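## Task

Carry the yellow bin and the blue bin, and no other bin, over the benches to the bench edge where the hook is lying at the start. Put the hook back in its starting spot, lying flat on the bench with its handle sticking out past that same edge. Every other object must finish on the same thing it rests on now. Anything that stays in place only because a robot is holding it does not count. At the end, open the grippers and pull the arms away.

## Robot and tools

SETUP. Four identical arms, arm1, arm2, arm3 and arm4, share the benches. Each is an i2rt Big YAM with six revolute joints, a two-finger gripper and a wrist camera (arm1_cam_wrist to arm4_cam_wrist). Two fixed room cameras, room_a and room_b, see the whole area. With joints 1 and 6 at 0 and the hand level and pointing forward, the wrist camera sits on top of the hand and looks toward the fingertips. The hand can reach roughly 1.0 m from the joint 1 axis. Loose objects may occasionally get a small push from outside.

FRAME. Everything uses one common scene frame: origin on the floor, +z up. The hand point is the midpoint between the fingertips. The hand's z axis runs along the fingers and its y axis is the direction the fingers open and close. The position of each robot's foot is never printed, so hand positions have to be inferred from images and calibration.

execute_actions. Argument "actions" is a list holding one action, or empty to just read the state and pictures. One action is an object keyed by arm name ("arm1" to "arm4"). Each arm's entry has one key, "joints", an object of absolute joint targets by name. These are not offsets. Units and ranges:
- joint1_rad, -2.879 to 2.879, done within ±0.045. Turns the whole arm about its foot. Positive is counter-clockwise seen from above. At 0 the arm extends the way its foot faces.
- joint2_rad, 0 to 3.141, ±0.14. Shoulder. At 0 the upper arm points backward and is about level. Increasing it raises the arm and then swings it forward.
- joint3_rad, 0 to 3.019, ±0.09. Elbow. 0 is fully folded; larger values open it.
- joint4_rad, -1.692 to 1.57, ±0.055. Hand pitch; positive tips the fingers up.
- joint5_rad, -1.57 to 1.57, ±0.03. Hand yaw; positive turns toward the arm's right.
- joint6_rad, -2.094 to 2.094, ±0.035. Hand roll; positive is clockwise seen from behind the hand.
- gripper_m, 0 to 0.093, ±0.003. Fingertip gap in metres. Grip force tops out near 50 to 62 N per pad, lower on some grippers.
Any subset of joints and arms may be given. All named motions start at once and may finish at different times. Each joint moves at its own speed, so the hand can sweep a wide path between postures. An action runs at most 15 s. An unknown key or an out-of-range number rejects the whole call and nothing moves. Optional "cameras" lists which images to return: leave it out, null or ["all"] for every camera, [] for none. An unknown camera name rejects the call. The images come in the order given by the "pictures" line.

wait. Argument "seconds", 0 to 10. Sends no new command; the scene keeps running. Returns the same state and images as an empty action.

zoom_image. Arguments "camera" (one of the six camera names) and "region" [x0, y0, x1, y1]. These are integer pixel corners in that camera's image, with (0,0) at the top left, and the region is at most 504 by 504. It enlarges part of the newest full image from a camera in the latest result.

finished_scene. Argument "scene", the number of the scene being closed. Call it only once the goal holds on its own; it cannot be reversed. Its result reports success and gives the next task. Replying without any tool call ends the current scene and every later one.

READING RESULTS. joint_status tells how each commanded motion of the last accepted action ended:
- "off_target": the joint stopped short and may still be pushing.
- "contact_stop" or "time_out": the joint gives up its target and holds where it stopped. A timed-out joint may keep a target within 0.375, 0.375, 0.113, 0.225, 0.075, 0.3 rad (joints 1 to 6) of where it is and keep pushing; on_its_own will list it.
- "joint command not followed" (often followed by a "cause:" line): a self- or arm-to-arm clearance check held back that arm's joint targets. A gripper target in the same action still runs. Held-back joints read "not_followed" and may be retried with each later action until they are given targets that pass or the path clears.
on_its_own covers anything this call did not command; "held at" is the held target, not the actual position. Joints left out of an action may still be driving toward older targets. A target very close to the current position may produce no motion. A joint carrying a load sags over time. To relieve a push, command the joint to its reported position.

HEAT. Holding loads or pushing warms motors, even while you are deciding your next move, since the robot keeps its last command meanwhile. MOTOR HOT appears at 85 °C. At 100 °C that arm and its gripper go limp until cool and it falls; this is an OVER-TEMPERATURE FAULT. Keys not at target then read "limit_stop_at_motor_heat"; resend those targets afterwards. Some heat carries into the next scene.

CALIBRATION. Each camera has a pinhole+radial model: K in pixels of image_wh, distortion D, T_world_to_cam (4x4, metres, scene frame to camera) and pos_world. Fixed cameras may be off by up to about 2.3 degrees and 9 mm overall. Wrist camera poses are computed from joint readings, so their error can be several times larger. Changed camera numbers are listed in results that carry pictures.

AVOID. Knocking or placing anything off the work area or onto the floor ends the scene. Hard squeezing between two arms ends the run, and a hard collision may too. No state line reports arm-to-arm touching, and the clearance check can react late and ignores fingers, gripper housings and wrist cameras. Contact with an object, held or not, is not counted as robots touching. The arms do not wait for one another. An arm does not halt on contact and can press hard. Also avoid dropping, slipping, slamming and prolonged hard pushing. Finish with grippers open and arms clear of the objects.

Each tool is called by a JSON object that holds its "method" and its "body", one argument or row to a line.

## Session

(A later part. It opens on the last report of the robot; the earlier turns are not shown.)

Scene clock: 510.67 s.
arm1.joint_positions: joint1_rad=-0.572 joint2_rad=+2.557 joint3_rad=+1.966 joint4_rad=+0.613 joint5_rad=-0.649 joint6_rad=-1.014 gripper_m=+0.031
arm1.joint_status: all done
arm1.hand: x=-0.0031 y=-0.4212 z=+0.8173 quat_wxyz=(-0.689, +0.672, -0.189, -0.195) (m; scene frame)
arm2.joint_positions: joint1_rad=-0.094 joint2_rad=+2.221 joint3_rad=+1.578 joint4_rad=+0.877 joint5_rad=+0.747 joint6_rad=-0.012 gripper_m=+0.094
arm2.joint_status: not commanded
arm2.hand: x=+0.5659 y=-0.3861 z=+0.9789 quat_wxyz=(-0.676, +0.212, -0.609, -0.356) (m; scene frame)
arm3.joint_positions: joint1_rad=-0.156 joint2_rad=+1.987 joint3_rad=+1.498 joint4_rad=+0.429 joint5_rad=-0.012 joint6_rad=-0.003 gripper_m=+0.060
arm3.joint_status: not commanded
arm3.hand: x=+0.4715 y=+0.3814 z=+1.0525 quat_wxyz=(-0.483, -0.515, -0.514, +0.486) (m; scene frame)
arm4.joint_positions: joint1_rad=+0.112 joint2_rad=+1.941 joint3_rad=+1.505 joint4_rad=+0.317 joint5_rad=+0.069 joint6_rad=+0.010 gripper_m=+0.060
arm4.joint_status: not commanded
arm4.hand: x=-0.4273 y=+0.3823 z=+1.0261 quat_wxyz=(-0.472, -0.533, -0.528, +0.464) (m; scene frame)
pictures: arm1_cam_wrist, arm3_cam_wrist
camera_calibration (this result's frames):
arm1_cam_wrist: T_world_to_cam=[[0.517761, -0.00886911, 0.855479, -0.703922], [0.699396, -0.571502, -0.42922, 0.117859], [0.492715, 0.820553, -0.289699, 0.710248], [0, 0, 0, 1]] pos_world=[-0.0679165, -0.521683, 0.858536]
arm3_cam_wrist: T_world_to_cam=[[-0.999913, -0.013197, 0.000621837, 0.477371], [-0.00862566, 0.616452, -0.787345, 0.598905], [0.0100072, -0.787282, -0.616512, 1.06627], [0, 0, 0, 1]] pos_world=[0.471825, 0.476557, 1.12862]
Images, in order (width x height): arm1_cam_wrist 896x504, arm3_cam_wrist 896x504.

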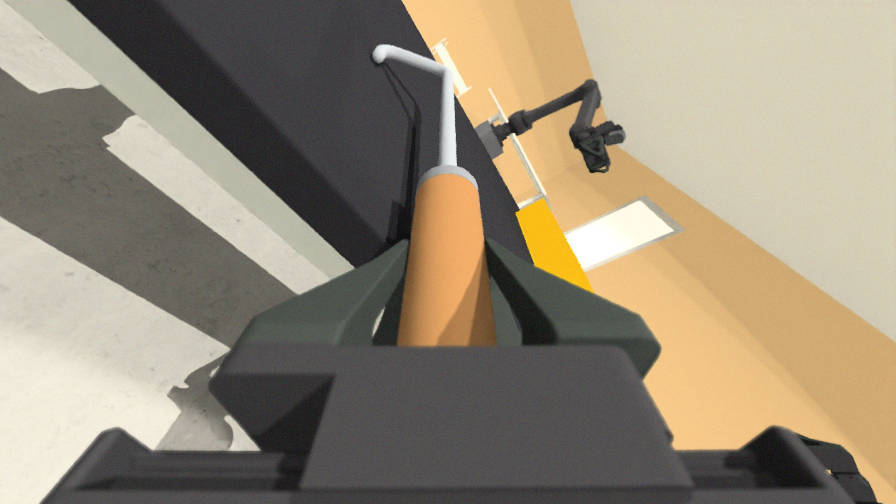

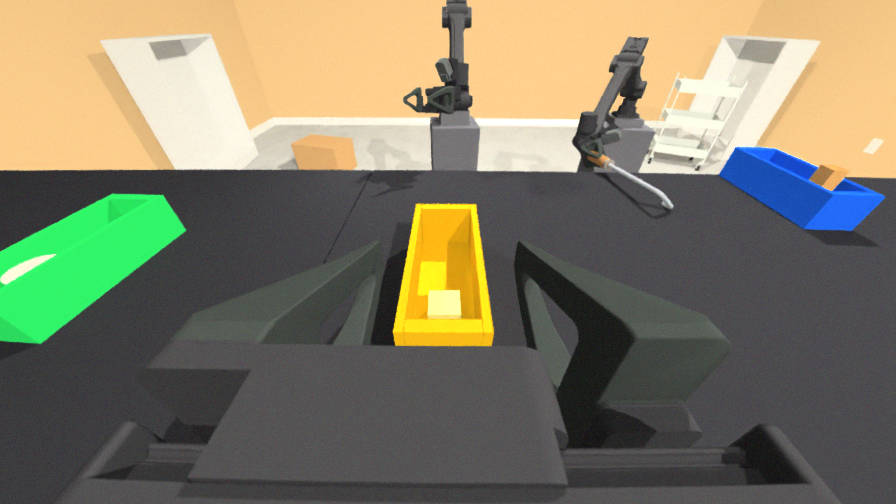

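Tip is resting on the bench. Unroll, and lower slightly.

{"method": "execute_actions", "body": {
  "actions": [
    {"arm1":{"joints":{"joint4_rad":0.575,"joint6_rad":-0.3}}}
  ],
  "cameras": ["arm1_cam_wrist"]
}}

Scene clock: 525.57 s.
arm1.joint_positions: joint1_rad=-0.572 joint2_rad=+2.557 joint3_rad=+1.966 joint4_rad=+0.572 joint5_rad=-0.650 joint6_rad=-0.311 gripper_m=+0.031
arm1.joint_status: all done
arm1.hand: x=-0.0032 y=-0.4211 z=+0.8085 quat_wxyz=(-0.565, +0.570, -0.423, -0.421) (m; scene frame)
arm2.joint_positions: joint1_rad=-0.094 joint2_rad=+2.221 joint3_rad=+1.578 joint4_rad=+0.877 joint5_rad=+0.747 joint6_rad=-0.012 gripper_m=+0.094
arm2.joint_status: not commanded
arm2.hand: x=+0.5659 y=-0.3861 z=+0.9789 quat_wxyz=(-0.676, +0.212, -0.609, -0.356) (m; scene frame)
arm3.joint_positions: joint1_rad=-0.156 joint2_rad=+1.987 joint3_rad=+1.498 joint4_rad=+0.429 joint5_rad=-0.012 joint6_rad=-0.003 gripper_m=+0.060
arm3.joint_status: not commanded
arm3.hand: x=+0.4715 y=+0.3814 z=+1.0525 quat_wxyz=(-0.483, -0.515, -0.514, +0.486) (m; scene frame)
arm4.joint_positions: joint1_rad=+0.112 joint2_rad=+1.941 joint3_rad=+1.505 joint4_rad=+0.317 joint5_rad=+0.069 joint6_rad=+0.010 gripper_m=+0.060
arm4.joint_status: not commanded
arm4.hand: x=-0.4273 y=+0.3823 z=+1.0261 quat_wxyz=(-0.472, -0.533, -0.528, +0.464) (m; scene frame)
pictures: arm1_cam_wrist
camera_calibration (this result's frames):
arm1_cam_wrist: T_world_to_cam=[[0.955841, 0.0165214, 0.29342, -0.229796], [0.246647, -0.587961, -0.770368, 0.381659], [0.159792, 0.80872, -0.566072, 0.9251], [0, 0, 0, 1]] pos_world=[-0.0223101, -0.51995, 0.885119]
Images, in order (width x height): arm1_cam_wrist 896x504.

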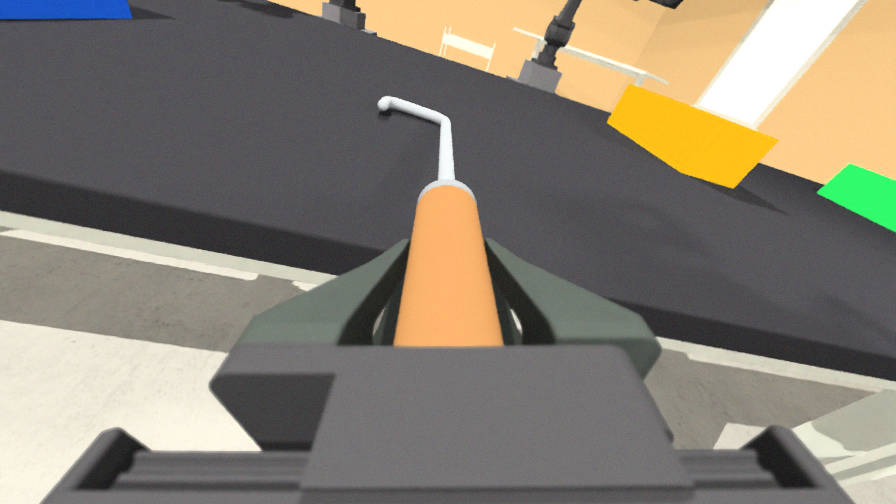

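{"method": "execute_actions", "body": {
  "actions": [
    {"arm1":{"joints":{"gripper_m":0.093}},"arm2":{"joints":{"joint1_rad":0.2}}}
  ],
  "cameras": []
}}

{"method": "execute_actions", "body": {
  "actions": [
    {"arm1":{"joints":{"joint2_rad":2.1}}}
  ],
  "cameras": []
}}

{"method": "execute_actions", "body": {
  "actions": [
    {"arm1":{"joints":{"joint1_rad":0.3,"joint2_rad":1.2,"joint3_rad":1.2,"joint5_rad":0,"joint6_rad":0}},"arm2":{"joints":{"joint1_rad":0.644,"joint2_rad":2.4,"joint3_rad":1.6,"joint4_rad":0.9,"joint5_rad":0.752}}}
  ],
  "cameras": ["arm2_cam_wrist","room_b"]
}}

Scene clock: 537.27 s.
arm1.joint_positions: joint1_rad=-0.572 joint2_rad=+2.557 joint3_rad=+1.974 joint4_rad=+0.572 joint5_rad=-0.650 joint6_rad=-0.308 gripper_m=+0.093
arm1.joint_status: all done
arm1.hand: x=-0.0023 y=-0.4199 z=+0.8124 quat_wxyz=(-0.567, +0.568, -0.421, -0.422) (m; scene frame)
arm2.joint_positions: joint1_rad=+0.197 joint2_rad=+2.221 joint3_rad=+1.578 joint4_rad=+0.877 joint5_rad=+0.749 joint6_rad=-0.012 gripper_m=+0.094
arm2.joint_status: all done
arm2.hand: x=+0.3301 y=-0.3888 z=+0.9794 quat_wxyz=(-0.618, +0.297, -0.572, -0.450) (m; scene frame)
arm3.joint_positions: joint1_rad=-0.156 joint2_rad=+1.987 joint3_rad=+1.498 joint4_rad=+0.429 joint5_rad=-0.012 joint6_rad=-0.003 gripper_m=+0.060
arm3.joint_status: not commanded
arm3.hand: x=+0.4715 y=+0.3814 z=+1.0525 quat_wxyz=(-0.483, -0.515, -0.514, +0.486) (m; scene frame)
arm4.joint_positions: joint1_rad=+0.112 joint2_rad=+1.941 joint3_rad=+1.505 joint4_rad=+0.317 joint5_rad=+0.069 joint6_rad=+0.010 gripper_m=+0.060
arm4.joint_status: not commanded
arm4.hand: x=-0.4273 y=+0.3823 z=+1.0261 quat_wxyz=(-0.472, -0.533, -0.528, +0.464) (m; scene frame)
pictures: none
No camera images: the call's "cameras" was empty. Leave "cameras" out to get every camera's image.

Scene clock: 539.43 s.
arm1.joint_positions: joint1_rad=-0.572 joint2_rad=+2.084 joint3_rad=+2.024 joint4_rad=+0.578 joint5_rad=-0.650 joint6_rad=-0.307 gripper_m=+0.093
arm1.joint_status: all done
arm1.hand: x=-0.0432 y=-0.4819 z=+1.2506 quat_wxyz=(-0.733, +0.496, -0.231, -0.404) (m; scene frame)
arm2.joint_positions: joint1_rad=+0.197 joint2_rad=+2.221 joint3_rad=+1.578 joint4_rad=+0.877 joint5_rad=+0.749 joint6_rad=-0.012 gripper_m=+0.094
arm2.joint_status: not commanded
arm2.hand: x=+0.3301 y=-0.3888 z=+0.9794 quat_wxyz=(-0.618, +0.297, -0.572, -0.450) (m; scene frame)
arm3.joint_positions: joint1_rad=-0.156 joint2_rad=+1.987 joint3_rad=+1.498 joint4_rad=+0.429 joint5_rad=-0.012 joint6_rad=-0.003 gripper_m=+0.060
arm3.joint_status: not commanded
arm3.hand: x=+0.4715 y=+0.3814 z=+1.0525 quat_wxyz=(-0.483, -0.515, -0.514, +0.486) (m; scene frame)
arm4.joint_positions: joint1_rad=+0.112 joint2_rad=+1.941 joint3_rad=+1.505 joint4_rad=+0.317 joint5_rad=+0.069 joint6_rad=+0.010 gripper_m=+0.060
arm4.joint_status: not commanded
arm4.hand: x=-0.4273 y=+0.3823 z=+1.0261 quat_wxyz=(-0.472, -0.533, -0.528, +0.464) (m; scene frame)
pictures: none
No camera images: the call's "cameras" was empty. Leave "cameras" out to get every camera's image.

Scene clock: 541.30 s.
arm1.joint_positions: joint1_rad=+0.290 joint2_rad=+1.185 joint3_rad=+1.210 joint4_rad=+0.578 joint5_rad=-0.003 joint6_rad=-0.008 gripper_m=+0.093
arm1.joint_status: all done
arm1.hand: x=-0.5737 y=-0.6937 z=+1.4007 quat_wxyz=(-0.558, +0.359, -0.289, -0.690) (m; scene frame)
arm2.joint_positions: joint1_rad=+0.642 joint2_rad=+2.408 joint3_rad=+1.578 joint4_rad=+0.885 joint5_rad=+0.750 joint6_rad=-0.012 gripper_m=+0.094
arm2.joint_status: all done
arm2.hand: x=-0.0048 y=-0.5214 z=+0.8345 quat_wxyz=(-0.504, +0.482, -0.498, -0.516) (m; scene frame)
arm3.joint_positions: joint1_rad=-0.156 joint2_rad=+1.987 joint3_rad=+1.498 joint4_rad=+0.429 joint5_rad=-0.012 joint6_rad=-0.003 gripper_m=+0.060
arm3.joint_status: not commanded
arm3.hand: x=+0.4715 y=+0.3814 z=+1.0525 quat_wxyz=(-0.483, -0.515, -0.514, +0.486) (m; scene frame)
arm4.joint_positions: joint1_rad=+0.112 joint2_rad=+1.941 joint3_rad=+1.505 joint4_rad=+0.317 joint5_rad=+0.069 joint6_rad=+0.010 gripper_m=+0.060
arm4.joint_status: not commanded
arm4.hand: x=-0.4273 y=+0.3823 z=+1.0261 quat_wxyz=(-0.472, -0.533, -0.528, +0.464) (m; scene frame)
pictures: arm2_cam_wrist, room_b
camera_calibration (this result's frames):
arm2_cam_wrist: T_world_to_cam=[[0.999786, 0.00599643, -0.0197914, 0.0239673], [-0.0130373, -0.560129, -0.828303, 0.405134], [-0.0160526, 0.828384, -0.559931, 1.02701], [0, 0, 0, 1]] pos_world=[-0.00219414, -0.623976, 0.911102]
Images, in order (width x height): arm2_cam_wrist 896x504, room_b 896x504.

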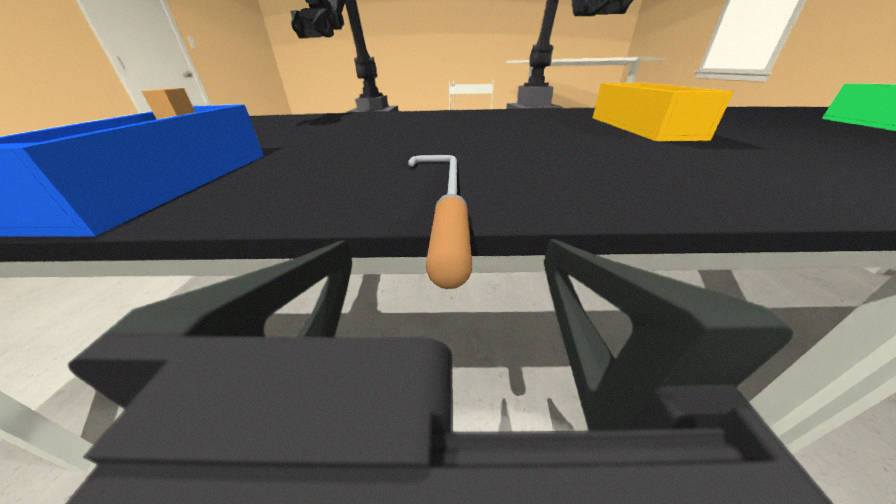

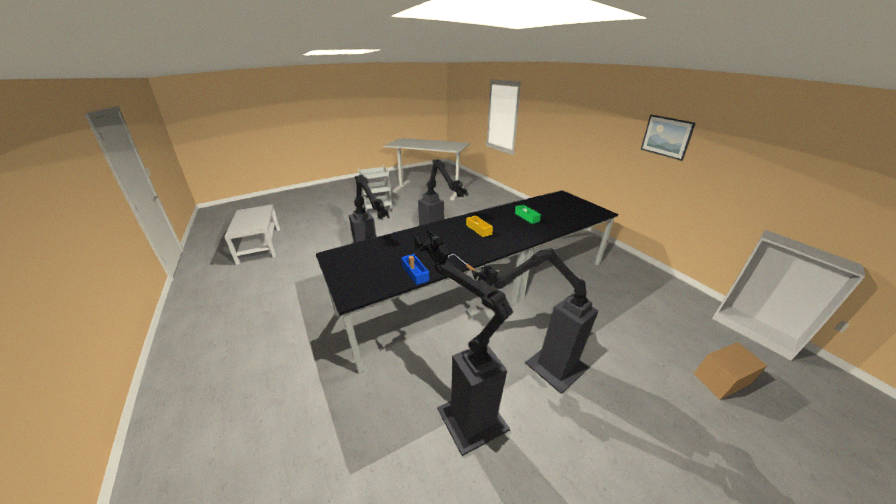

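{"method": "execute_actions", "body": {
  "actions": [
    {"arm2":{"joints":{"joint1_rad":0.543,"joint2_rad":2.612,"joint3_rad":1.995,"joint4_rad":0.665,"joint5_rad":0.654,"joint6_rad":0.0}}}
  ],
  "cameras": ["arm2_cam_wrist"]
}}

Scene clock: 548.60 s.
arm1.joint_positions: joint1_rad=+0.290 joint2_rad=+1.185 joint3_rad=+1.210 joint4_rad=+0.578 joint5_rad=-0.003 joint6_rad=-0.008 gripper_m=+0.093
arm1.joint_status: not commanded
arm1.hand: x=-0.5737 y=-0.6937 z=+1.4007 quat_wxyz=(-0.558, +0.359, -0.289, -0.690) (m; scene frame)
arm2.joint_positions: joint1_rad=+0.542 joint2_rad=+2.598 joint3_rad=+1.954 joint4_rad=+0.679 joint5_rad=+0.657 joint6_rad=-0.010 gripper_m=+0.094
arm2.joint_status: all done
arm2.hand: x=+0.0004 y=-0.4135 z=+0.8184 quat_wxyz=(-0.506, +0.487, -0.499, -0.508) (m; scene frame)
arm3.joint_positions: joint1_rad=-0.156 joint2_rad=+1.987 joint3_rad=+1.498 joint4_rad=+0.429 joint5_rad=-0.012 joint6_rad=-0.003 gripper_m=+0.060
arm3.joint_status: not commanded
arm3.hand: x=+0.4715 y=+0.3814 z=+1.0525 quat_wxyz=(-0.483, -0.515, -0.514, +0.486) (m; scene frame)
arm4.joint_positions: joint1_rad=+0.112 joint2_rad=+1.941 joint3_rad=+1.505 joint4_rad=+0.317 joint5_rad=+0.069 joint6_rad=+0.010 gripper_m=+0.060
arm4.joint_status: not commanded
arm4.hand: x=-0.4273 y=+0.3823 z=+1.0261 quat_wxyz=(-0.472, -0.533, -0.528, +0.464) (m; scene frame)
pictures: arm2_cam_wrist
camera_calibration (this result's frames):
arm2_cam_wrist: T_world_to_cam=[[0.999985, -0.00141805, -0.00526088, 0.00285922], [-0.00513055, -0.57014, -0.821532, 0.442599], [-0.00183447, 0.821546, -0.570139, 0.934239], [0, 0, 0, 1]] pos_world=[0.00112543, -0.515174, 0.89627]
Images, in order (width x height): arm2_cam_wrist 896x504.

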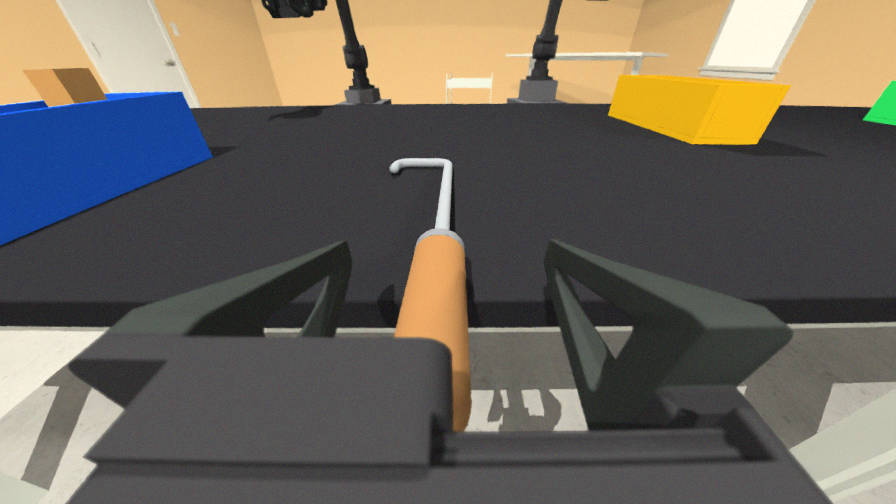

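{"method": "execute_actions", "body": {
  "actions": []
}}

Scene clock: 564.87 s.
arm1.joint_positions: joint1_rad=+0.290 joint2_rad=+1.185 joint3_rad=+1.210 joint4_rad=+0.578 joint5_rad=-0.003 joint6_rad=-0.008 gripper_m=+0.093
arm1.joint_status: not commanded
arm1.hand: x=-0.5737 y=-0.6937 z=+1.4007 quat_wxyz=(-0.558, +0.359, -0.289, -0.690) (m; scene frame)
arm2.joint_positions: joint1_rad=+0.542 joint2_rad=+2.598 joint3_rad=+1.954 joint4_rad=+0.679 joint5_rad=+0.657 joint6_rad=-0.010 gripper_m=+0.094
arm2.joint_status: all done
arm2.hand: x=+0.0004 y=-0.4135 z=+0.8184 quat_wxyz=(-0.506, +0.487, -0.499, -0.508) (m; scene frame)
arm3.joint_positions: joint1_rad=-0.156 joint2_rad=+1.987 joint3_rad=+1.498 joint4_rad=+0.429 joint5_rad=-0.012 joint6_rad=-0.003 gripper_m=+0.060
arm3.joint_status: not commanded
arm3.hand: x=+0.4715 y=+0.3814 z=+1.0525 quat_wxyz=(-0.483, -0.515, -0.514, +0.486) (m; scene frame)
arm4.joint_positions: joint1_rad=+0.112 joint2_rad=+1.941 joint3_rad=+1.505 joint4_rad=+0.317 joint5_rad=+0.069 joint6_rad=+0.010 gripper_m=+0.060
arm4.joint_status: not commanded
arm4.hand: x=-0.4273 y=+0.3823 z=+1.0261 quat_wxyz=(-0.472, -0.533, -0.528, +0.464) (m; scene frame)
pictures: arm1_cam_wrist, arm2_cam_wrist, arm3_cam_wrist, arm4_cam_wrist, room_a, room_b
camera_calibration (this result's frames):
arm1_cam_wrist: T_world_to_cam=[[0.976024, 0.217115, 0.0153973, 0.68637], [0.0171289, -0.00609556, -0.999835, 1.41172], [-0.216986, 0.976127, -0.00966835, 0.692479], [0, 0, 0, 1]] pos_world=[-0.543836, -0.816364, 1.40761]
arm2_cam_wrist: T_world_to_cam=[[0.999985, -0.00141805, -0.00526088, 0.00285922], [-0.00513055, -0.57014, -0.821532, 0.442599], [-0.00183447, 0.821546, -0.570139, 0.934239], [0, 0, 0, 1]] pos_world=[0.00112543, -0.515174, 0.89627]
arm3_cam_wrist: T_world_to_cam=[[-0.999913, -0.013197, 0.000621837, 0.477371], [-0.00862566, 0.616452, -0.787345, 0.598905], [0.0100072, -0.787282, -0.616512, 1.06627], [0, 0, 0, 1]] pos_world=[0.471825, 0.476557, 1.12862]
arm4_cam_wrist: T_world_to_cam=[[-0.999948, 0.00892454, -0.00487936, -0.424271], [0.00967654, 0.686901, -0.726687, 0.492597], [-0.00313371, -0.726697, -0.686952, 1.10157], [0, 0, 0, 1]] pos_world=[-0.425564, 0.465926, 1.11262]
Images, in order (width x height): arm1_cam_wrist 896x504, arm2_cam_wrist 896x504, arm3_cam_wrist 896x504, arm4_cam_wrist 896x504, room_a 896x504, room_b 896x504.

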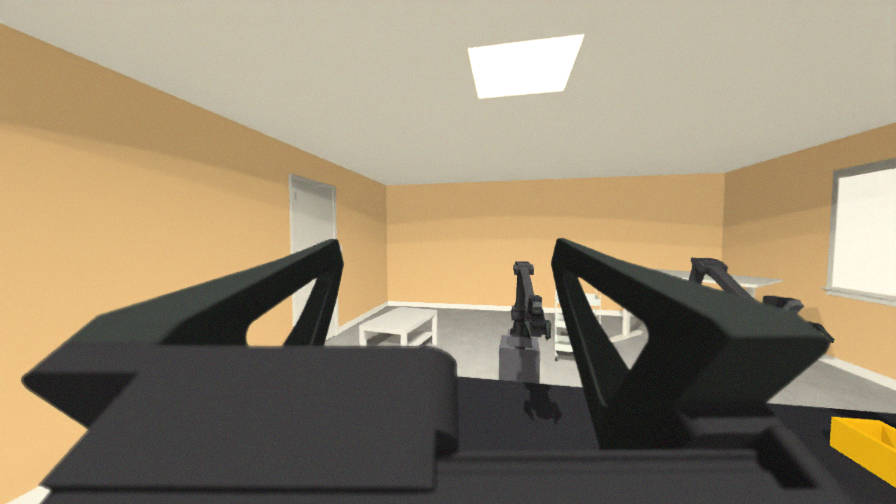

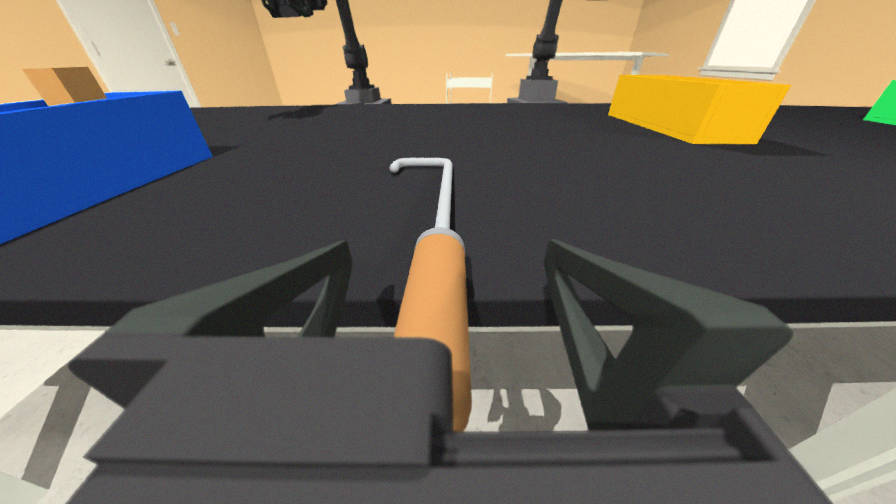

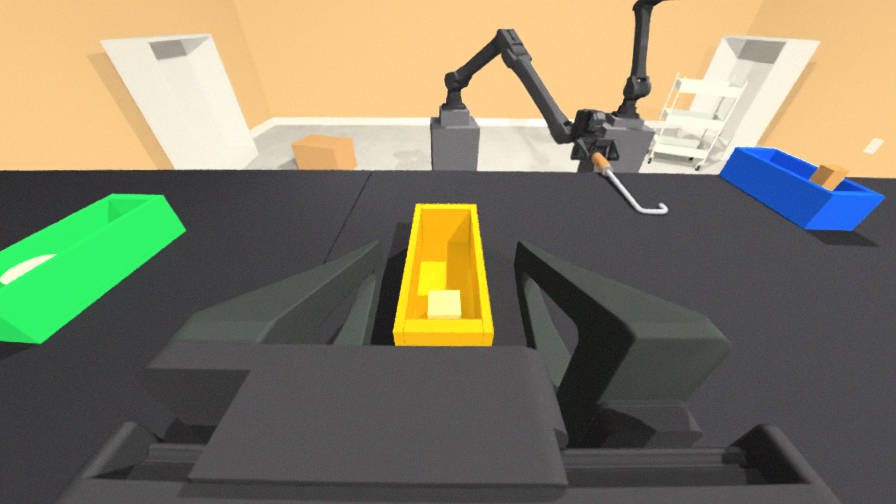

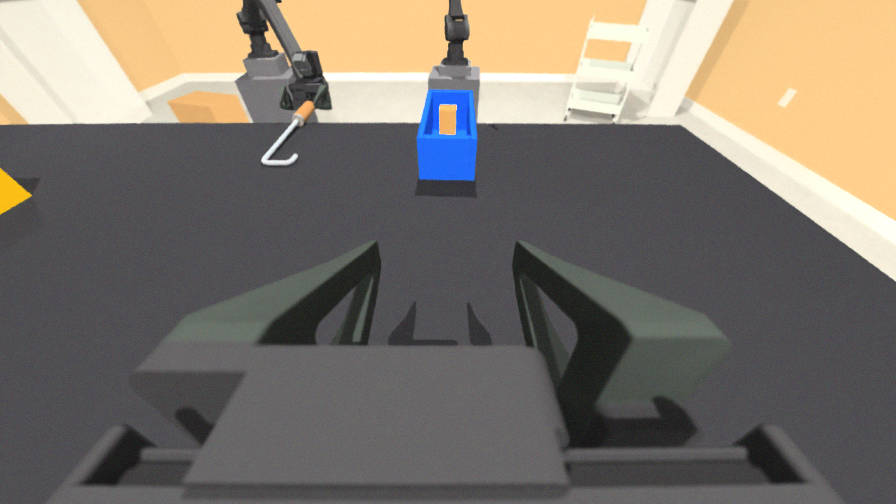

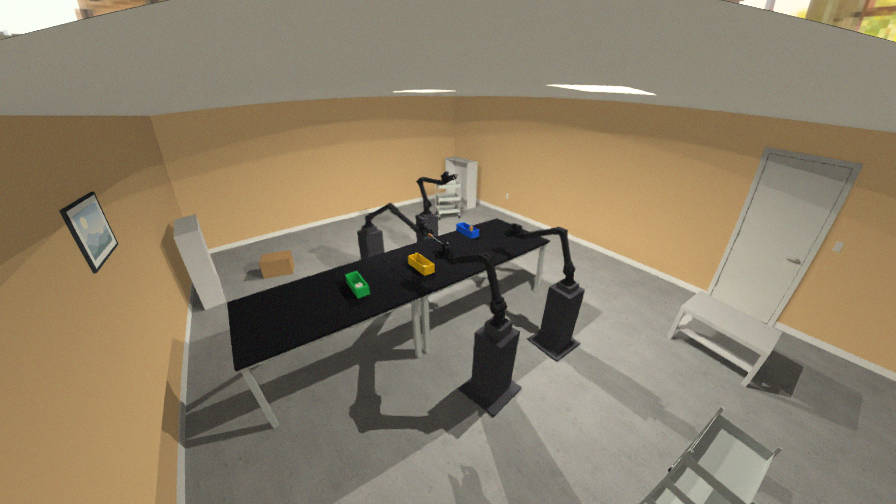

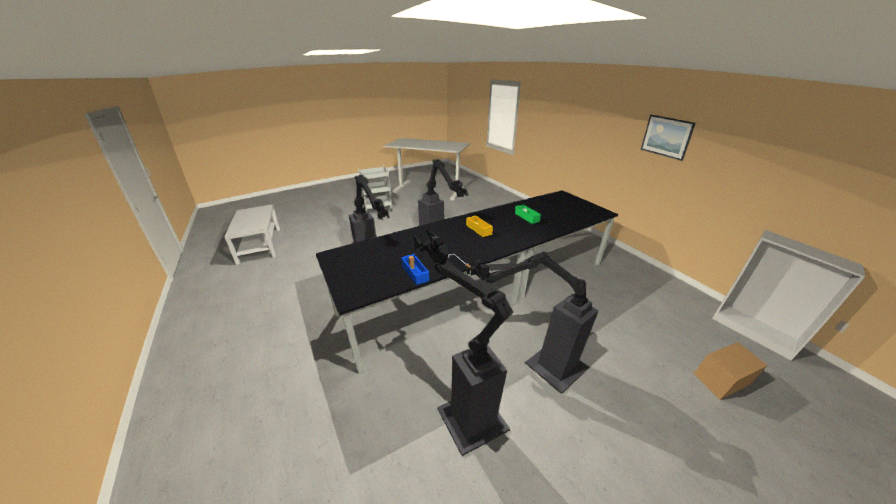

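{"method": "execute_actions", "body": {
  "actions": [
    {"arm2":{"joints":{"joint2_rad":2.635,"joint4_rad":0.69}}}
  ],
  "cameras": ["arm2_cam_wrist","arm4_cam_wrist"]
}}

Scene clock: 568.10 s.
arm1.joint_positions: joint1_rad=+0.290 joint2_rad=+1.185 joint3_rad=+1.210 joint4_rad=+0.578 joint5_rad=-0.003 joint6_rad=-0.008 gripper_m=+0.093
arm1.joint_status: not commanded
arm1.hand: x=-0.5737 y=-0.6937 z=+1.4007 quat_wxyz=(-0.558, +0.359, -0.289, -0.690) (m; scene frame)
arm2.joint_positions: joint1_rad=+0.542 joint2_rad=+2.598 joint3_rad=+1.954 joint4_rad=+0.679 joint5_rad=+0.657 joint6_rad=-0.010 gripper_m=+0.094
arm2.joint_status: all done
arm2.hand: x=+0.0004 y=-0.4135 z=+0.8184 quat_wxyz=(-0.506, +0.487, -0.499, -0.508) (m; scene frame)
arm3.joint_positions: joint1_rad=-0.156 joint2_rad=+1.987 joint3_rad=+1.498 joint4_rad=+0.429 joint5_rad=-0.012 joint6_rad=-0.003 gripper_m=+0.060
arm3.joint_status: not commanded
arm3.hand: x=+0.4715 y=+0.3814 z=+1.0525 quat_wxyz=(-0.483, -0.515, -0.514, +0.486) (m; scene frame)
arm4.joint_positions: joint1_rad=+0.112 joint2_rad=+1.941 joint3_rad=+1.505 joint4_rad=+0.317 joint5_rad=+0.069 joint6_rad=+0.010 gripper_m=+0.060
arm4.joint_status: not commanded
arm4.hand: x=-0.4273 y=+0.3823 z=+1.0261 quat_wxyz=(-0.472, -0.533, -0.528, +0.464) (m; scene frame)
pictures: arm2_cam_wrist, arm4_cam_wrist
camera_calibration (this result's frames):
arm2_cam_wrist: T_world_to_cam=[[0.999985, -0.00141805, -0.00526088, 0.00285922], [-0.00513055, -0.57014, -0.821532, 0.442599], [-0.00183447, 0.821546, -0.570139, 0.934239], [0, 0, 0, 1]] pos_world=[0.00112543, -0.515174, 0.89627]
arm4_cam_wrist: T_world_to_cam=[[-0.999948, 0.00892454, -0.00487936, -0.424271], [0.00967654, 0.686901, -0.726687, 0.492597], [-0.00313371, -0.726697, -0.686952, 1.10157], [0, 0, 0, 1]] pos_world=[-0.425564, 0.465926, 1.11262]
Images, in order (width x height): arm2_cam_wrist 896x504, arm4_cam_wrist 896x504.

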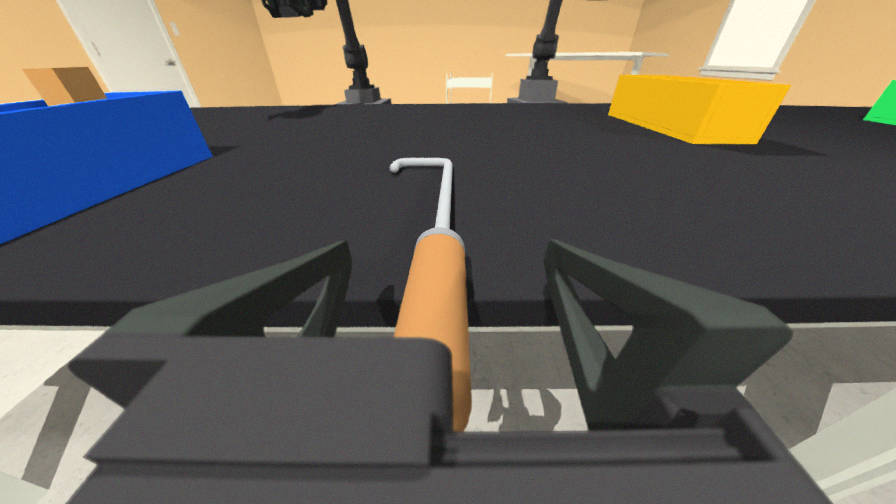

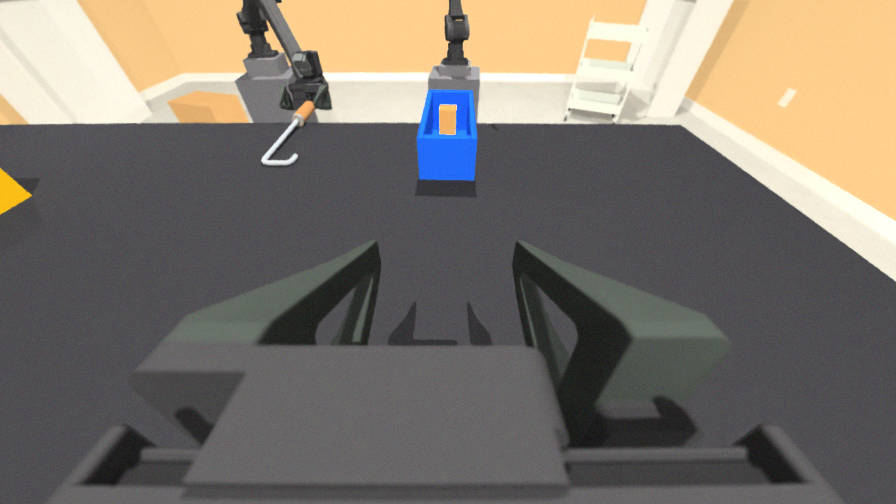

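{"method": "execute_actions", "body": {
  "actions": [
    {"arm2":{"joints":{"joint2_rad":2.60,"joint3_rad":1.915}}}
  ],
  "cameras": ["arm2_cam_wrist","arm4_cam_wrist"]
}}

Scene clock: 572.00 s.
arm1.joint_positions: joint1_rad=+0.290 joint2_rad=+1.185 joint3_rad=+1.210 joint4_rad=+0.578 joint5_rad=-0.003 joint6_rad=-0.008 gripper_m=+0.093
arm1.joint_status: not commanded
arm1.hand: x=-0.5737 y=-0.6937 z=+1.4007 quat_wxyz=(-0.558, +0.359, -0.289, -0.690) (m; scene frame)
arm2.joint_positions: joint1_rad=+0.542 joint2_rad=+2.598 joint3_rad=+1.916 joint4_rad=+0.679 joint5_rad=+0.657 joint6_rad=-0.010 gripper_m=+0.094
arm2.joint_status: all done
arm2.hand: x=+0.0057 y=-0.4207 z=+0.7987 quat_wxyz=(-0.504, +0.500, -0.501, -0.494) (m; scene frame)
arm3.joint_positions: joint1_rad=-0.156 joint2_rad=+1.987 joint3_rad=+1.498 joint4_rad=+0.429 joint5_rad=-0.012 joint6_rad=-0.003 gripper_m=+0.060
arm3.joint_status: not commanded
arm3.hand: x=+0.4715 y=+0.3814 z=+1.0525 quat_wxyz=(-0.483, -0.515, -0.514, +0.486) (m; scene frame)
arm4.joint_positions: joint1_rad=+0.112 joint2_rad=+1.941 joint3_rad=+1.505 joint4_rad=+0.317 joint5_rad=+0.069 joint6_rad=+0.010 gripper_m=+0.060
arm4.joint_status: not commanded
arm4.hand: x=-0.4273 y=+0.3823 z=+1.0261 quat_wxyz=(-0.472, -0.533, -0.528, +0.464) (m; scene frame)
pictures: arm2_cam_wrist, arm4_cam_wrist
camera_calibration (this result's frames):
arm2_cam_wrist: T_world_to_cam=[[0.999838, -0.00113214, 0.0179777, -0.0210173], [0.0137736, -0.595137, -0.803506, 0.397348], [0.0116089, 0.803623, -0.595025, 0.941137], [0, 0, 0, 1]] pos_world=[0.00461544, -0.519866, 0.879649]
arm4_cam_wrist: T_world_to_cam=[[-0.999948, 0.00892454, -0.00487936, -0.424271], [0.00967654, 0.686901, -0.726687, 0.492597], [-0.00313371, -0.726697, -0.686952, 1.10157], [0, 0, 0, 1]] pos_world=[-0.425564, 0.465926, 1.11262]
Images, in order (width x height): arm2_cam_wrist 896x504, arm4_cam_wrist 896x504.

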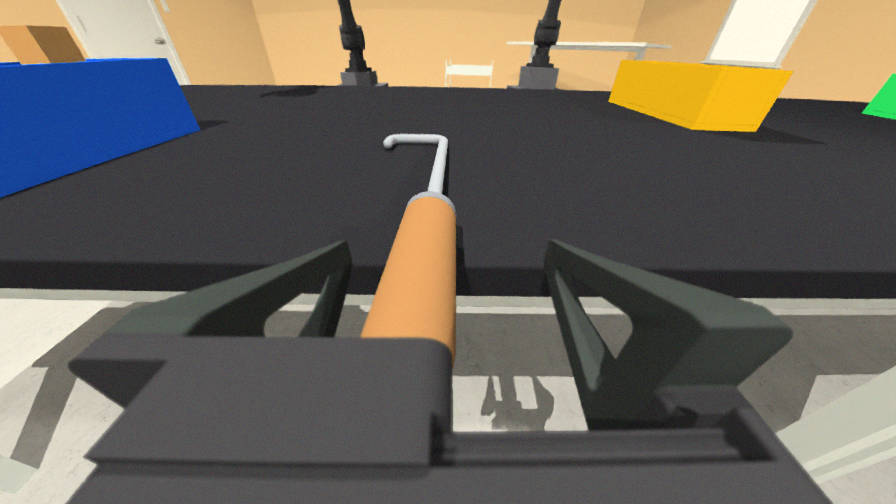

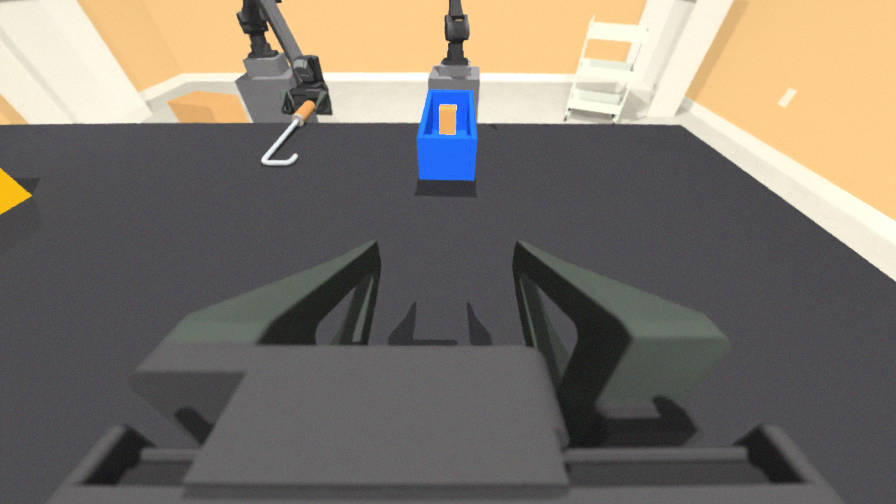

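{"method": "execute_actions", "body": {
  "actions": [
    {"arm2":{"joints":{"joint1_rad":0.575,"joint5_rad":0.675}}}
  ],
  "cameras": ["arm2_cam_wrist"]
}}

Scene clock: 576.30 s.
arm1.joint_positions: joint1_rad=+0.290 joint2_rad=+1.185 joint3_rad=+1.210 joint4_rad=+0.578 joint5_rad=-0.003 joint6_rad=-0.008 gripper_m=+0.093
arm1.joint_status: not commanded
arm1.hand: x=-0.5737 y=-0.6937 z=+1.4007 quat_wxyz=(-0.558, +0.359, -0.289, -0.690) (m; scene frame)
arm2.joint_positions: joint1_rad=+0.577 joint2_rad=+2.598 joint3_rad=+1.916 joint4_rad=+0.679 joint5_rad=+0.671 joint6_rad=-0.010 gripper_m=+0.094
arm2.joint_status: all done
arm2.hand: x=-0.0190 y=-0.4371 z=+0.7987 quat_wxyz=(-0.499, +0.506, -0.496, -0.500) (m; scene frame)
arm3.joint_positions: joint1_rad=-0.156 joint2_rad=+1.987 joint3_rad=+1.498 joint4_rad=+0.429 joint5_rad=-0.012 joint6_rad=-0.003 gripper_m=+0.060
arm3.joint_status: not commanded
arm3.hand: x=+0.4715 y=+0.3814 z=+1.0525 quat_wxyz=(-0.483, -0.515, -0.514, +0.486) (m; scene frame)
arm4.joint_positions: joint1_rad=+0.112 joint2_rad=+1.941 joint3_rad=+1.505 joint4_rad=+0.317 joint5_rad=+0.069 joint6_rad=+0.010 gripper_m=+0.060
arm4.joint_status: not commanded
arm4.hand: x=-0.4273 y=+0.3823 z=+1.0261 quat_wxyz=(-0.472, -0.533, -0.528, +0.464) (m; scene frame)
pictures: arm2_cam_wrist
camera_calibration (this result's frames):
arm2_cam_wrist: T_world_to_cam=[[0.999633, 0.0202241, 0.0180032, 0.0129539], [0.0265023, -0.594641, -0.803554, 0.388475], [-0.00554573, 0.803737, -0.594959, 0.954334], [0, 0, 0, 1]] pos_world=[-0.0179522, -0.536292, 0.879717]
Images, in order (width x height): arm2_cam_wrist 896x504.

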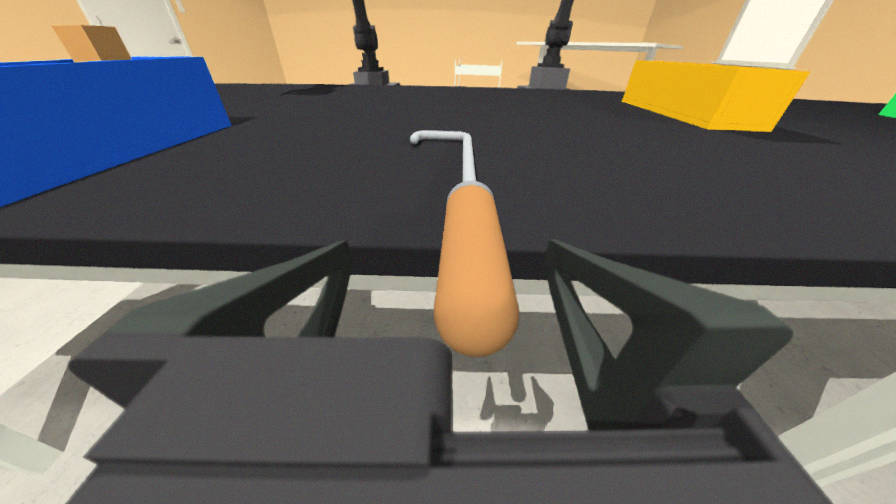

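{"method": "execute_actions", "body": {
  "actions": [
    {"arm2":{"joints":{"joint1_rad":0.558,"joint5_rad":0.675}}}
  ],
  "cameras": ["arm2_cam_wrist"]
}}

Scene clock: 579.57 s.
arm1.joint_positions: joint1_rad=+0.290 joint2_rad=+1.185 joint3_rad=+1.210 joint4_rad=+0.578 joint5_rad=-0.003 joint6_rad=-0.008 gripper_m=+0.093
arm1.joint_status: not commanded
arm1.hand: x=-0.5737 y=-0.6937 z=+1.4007 quat_wxyz=(-0.558, +0.359, -0.289, -0.690) (m; scene frame)
arm2.joint_positions: joint1_rad=+0.561 joint2_rad=+2.598 joint3_rad=+1.916 joint4_rad=+0.679 joint5_rad=+0.671 joint6_rad=-0.010 gripper_m=+0.094
arm2.joint_status: all done
arm2.hand: x=-0.0065 y=-0.4294 z=+0.7987 quat_wxyz=(-0.503, +0.502, -0.500, -0.495) (m; scene frame)
arm3.joint_positions: joint1_rad=-0.156 joint2_rad=+1.987 joint3_rad=+1.498 joint4_rad=+0.429 joint5_rad=-0.012 joint6_rad=-0.003 gripper_m=+0.060
arm3.joint_status: not commanded
arm3.hand: x=+0.4715 y=+0.3814 z=+1.0525 quat_wxyz=(-0.483, -0.515, -0.514, +0.486) (m; scene frame)
arm4.joint_positions: joint1_rad=+0.112 joint2_rad=+1.941 joint3_rad=+1.505 joint4_rad=+0.317 joint5_rad=+0.069 joint6_rad=+0.010 gripper_m=+0.060
arm4.joint_status: not commanded
arm4.hand: x=-0.4273 y=+0.3823 z=+1.0261 quat_wxyz=(-0.472, -0.533, -0.528, +0.464) (m; scene frame)
pictures: arm2_cam_wrist
camera_calibration (this result's frames):
arm2_cam_wrist: T_world_to_cam=[[0.999831, 0.00382553, 0.0180085, -0.00670357], [0.0167495, -0.595031, -0.803528, 0.392437], [0.00764171, 0.803694, -0.594994, 0.948296], [0, 0, 0, 1]] pos_world=[-0.00711731, -0.528601, 0.879685]
Images, in order (width x height): arm2_cam_wrist 896x504.

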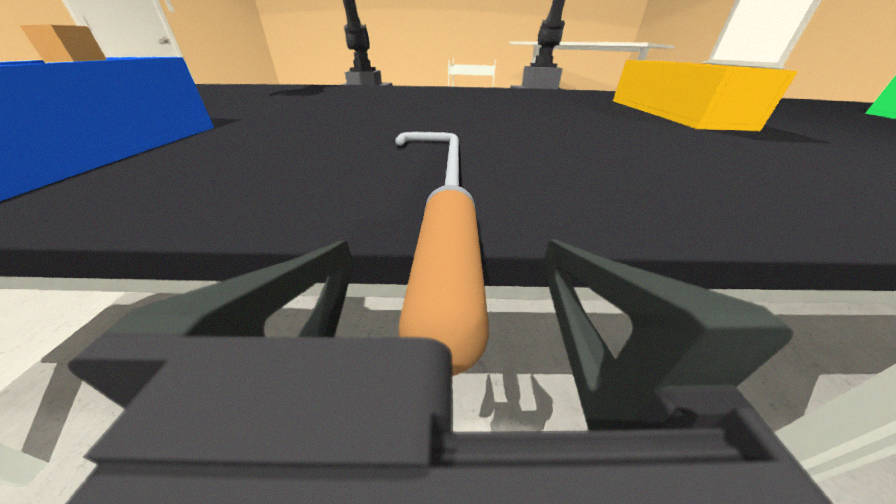

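{"method": "execute_actions", "body": {
  "actions": [
    {"arm2":{"joints":{"gripper_m":0.0}}}
  ],
  "cameras": ["arm2_cam_wrist","arm4_cam_wrist"]
}}

Scene clock: 584.97 s.
arm1.joint_positions: joint1_rad=+0.290 joint2_rad=+1.185 joint3_rad=+1.210 joint4_rad=+0.578 joint5_rad=-0.003 joint6_rad=-0.008 gripper_m=+0.093
arm1.joint_status: not commanded
arm1.hand: x=-0.5737 y=-0.6937 z=+1.4007 quat_wxyz=(-0.558, +0.359, -0.289, -0.690) (m; scene frame)
arm2.joint_positions: joint1_rad=+0.561 joint2_rad=+2.598 joint3_rad=+1.916 joint4_rad=+0.679 joint5_rad=+0.673 joint6_rad=-0.010 gripper_m=+0.030
arm2.joint_status: gripper_m off_target (ended at +0.030, target +0.000)
arm2.hand: x=-0.0063 y=-0.4294 z=+0.7987 quat_wxyz=(-0.504, +0.501, -0.500, -0.495) (m; scene frame)
arm3.joint_positions: joint1_rad=-0.156 joint2_rad=+1.987 joint3_rad=+1.498 joint4_rad=+0.429 joint5_rad=-0.012 joint6_rad=-0.003 gripper_m=+0.060
arm3.joint_status: not commanded
arm3.hand: x=+0.4715 y=+0.3814 z=+1.0525 quat_wxyz=(-0.483, -0.515, -0.514, +0.486) (m; scene frame)
arm4.joint_positions: joint1_rad=+0.112 joint2_rad=+1.941 joint3_rad=+1.505 joint4_rad=+0.317 joint5_rad=+0.069 joint6_rad=+0.010 gripper_m=+0.060
arm4.joint_status: not commanded
arm4.hand: x=-0.4273 y=+0.3823 z=+1.0261 quat_wxyz=(-0.472, -0.533, -0.528, +0.464) (m; scene frame)
pictures: arm2_cam_wrist, arm4_cam_wrist
camera_calibration (this result's frames):
arm2_cam_wrist: T_world_to_cam=[[0.999835, 0.00229991, 0.0180126, -0.00762407], [0.0158448, -0.595057, -0.803527, 0.392414], [0.00887046, 0.80368, -0.594995, 0.948298], [0, 0, 0, 1]] pos_world=[-0.00700674, -0.528602, 0.879685]
arm4_cam_wrist: T_world_to_cam=[[-0.999948, 0.00892454, -0.00487936, -0.424271], [0.00967654, 0.686901, -0.726687, 0.492597], [-0.00313371, -0.726697, -0.686952, 1.10157], [0, 0, 0, 1]] pos_world=[-0.425564, 0.465926, 1.11262]
Images, in order (width x height): arm2_cam_wrist 896x504, arm4_cam_wrist 896x504.

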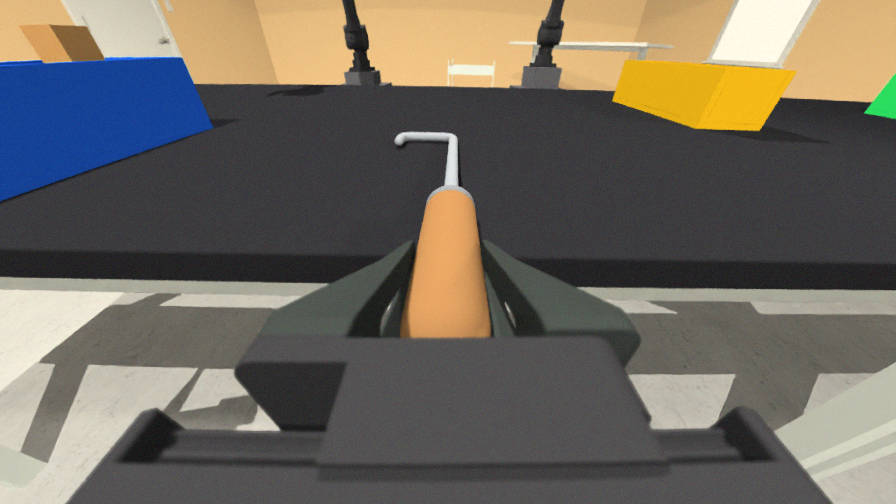

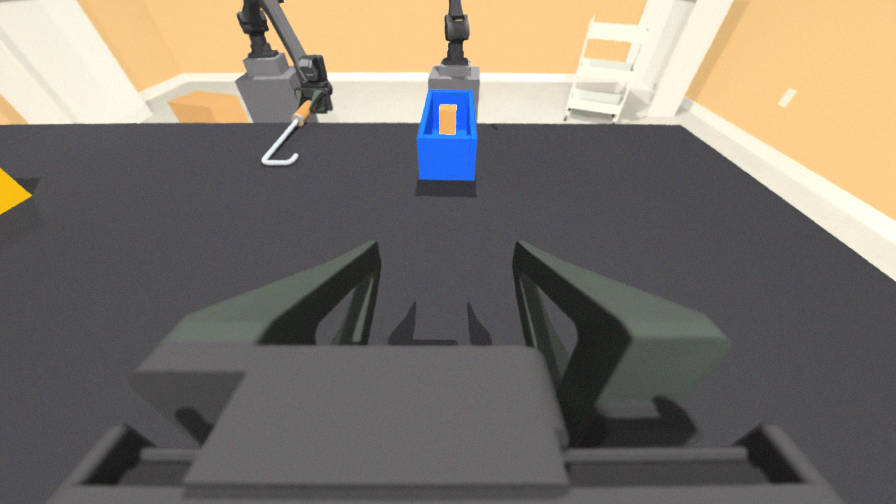

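{"method": "execute_actions", "body": {
  "actions": [
    {"arm2":{"joints":{"joint2_rad":2.525,"joint6_rad":-0.6}}}
  ],
  "cameras": ["arm2_cam_wrist","arm4_cam_wrist"]
}}

Scene clock: 590.40 s.
arm1.joint_positions: joint1_rad=+0.290 joint2_rad=+1.185 joint3_rad=+1.210 joint4_rad=+0.578 joint5_rad=-0.003 joint6_rad=-0.008 gripper_m=+0.093
arm1.joint_status: not commanded
arm1.hand: x=-0.5737 y=-0.6937 z=+1.4007 quat_wxyz=(-0.558, +0.359, -0.289, -0.690) (m; scene frame)
arm2.joint_positions: joint1_rad=+0.561 joint2_rad=+2.572 joint3_rad=+1.912 joint4_rad=+0.679 joint5_rad=+0.673 joint6_rad=-0.574 gripper_m=+0.030
arm2.joint_status: all done
arm2.hand: x=-0.0071 y=-0.4282 z=+0.8193 quat_wxyz=(-0.624, +0.613, -0.342, -0.343) (m; scene frame)
arm3.joint_positions: joint1_rad=-0.156 joint2_rad=+1.987 joint3_rad=+1.498 joint4_rad=+0.429 joint5_rad=-0.012 joint6_rad=-0.003 gripper_m=+0.060
arm3.joint_status: not commanded
arm3.hand: x=+0.4715 y=+0.3814 z=+1.0525 quat_wxyz=(-0.483, -0.515, -0.514, +0.486) (m; scene frame)
arm4.joint_positions: joint1_rad=+0.112 joint2_rad=+1.941 joint3_rad=+1.505 joint4_rad=+0.317 joint5_rad=+0.069 joint6_rad=+0.010 gripper_m=+0.060
arm4.joint_status: not commanded
arm4.hand: x=-0.4273 y=+0.3823 z=+1.0261 quat_wxyz=(-0.472, -0.533, -0.528, +0.464) (m; scene frame)
pictures: arm2_cam_wrist, arm4_cam_wrist
camera_calibration (this result's frames):
arm2_cam_wrist: T_world_to_cam=[[0.843094, -0.00457328, 0.537747, -0.437043], [0.433438, -0.586119, -0.68454, 0.319014], [0.318315, 0.810212, -0.492171, 0.8804], [0, 0, 0, 1]] pos_world=[-0.050049, -0.528329, 0.886704]
arm4_cam_wrist: T_world_to_cam=[[-0.999948, 0.00892454, -0.00487936, -0.424271], [0.00967654, 0.686901, -0.726687, 0.492597], [-0.00313371, -0.726697, -0.686952, 1.10157], [0, 0, 0, 1]] pos_world=[-0.425564, 0.465926, 1.11262]
Images, in order (width x height): arm2_cam_wrist 896x504, arm4_cam_wrist 896x504.

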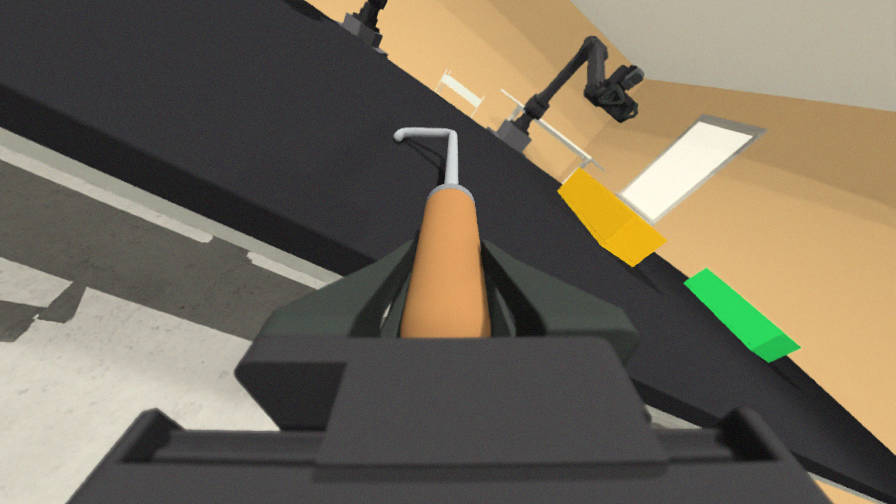

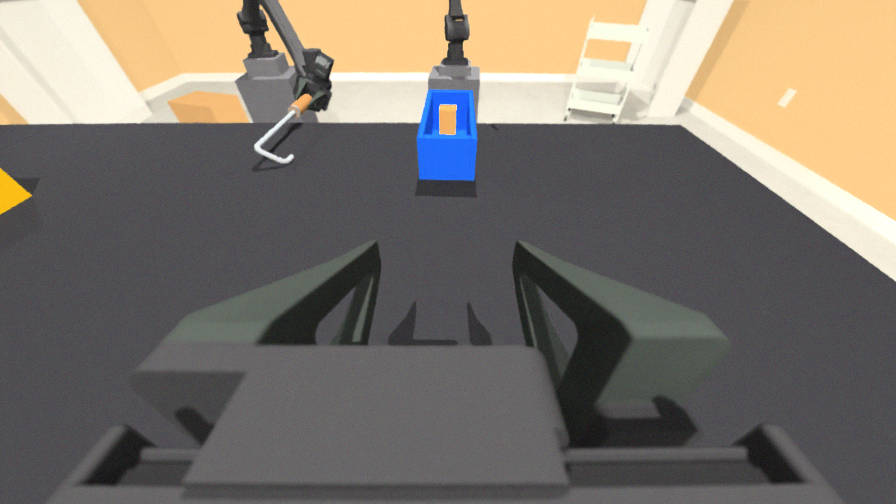

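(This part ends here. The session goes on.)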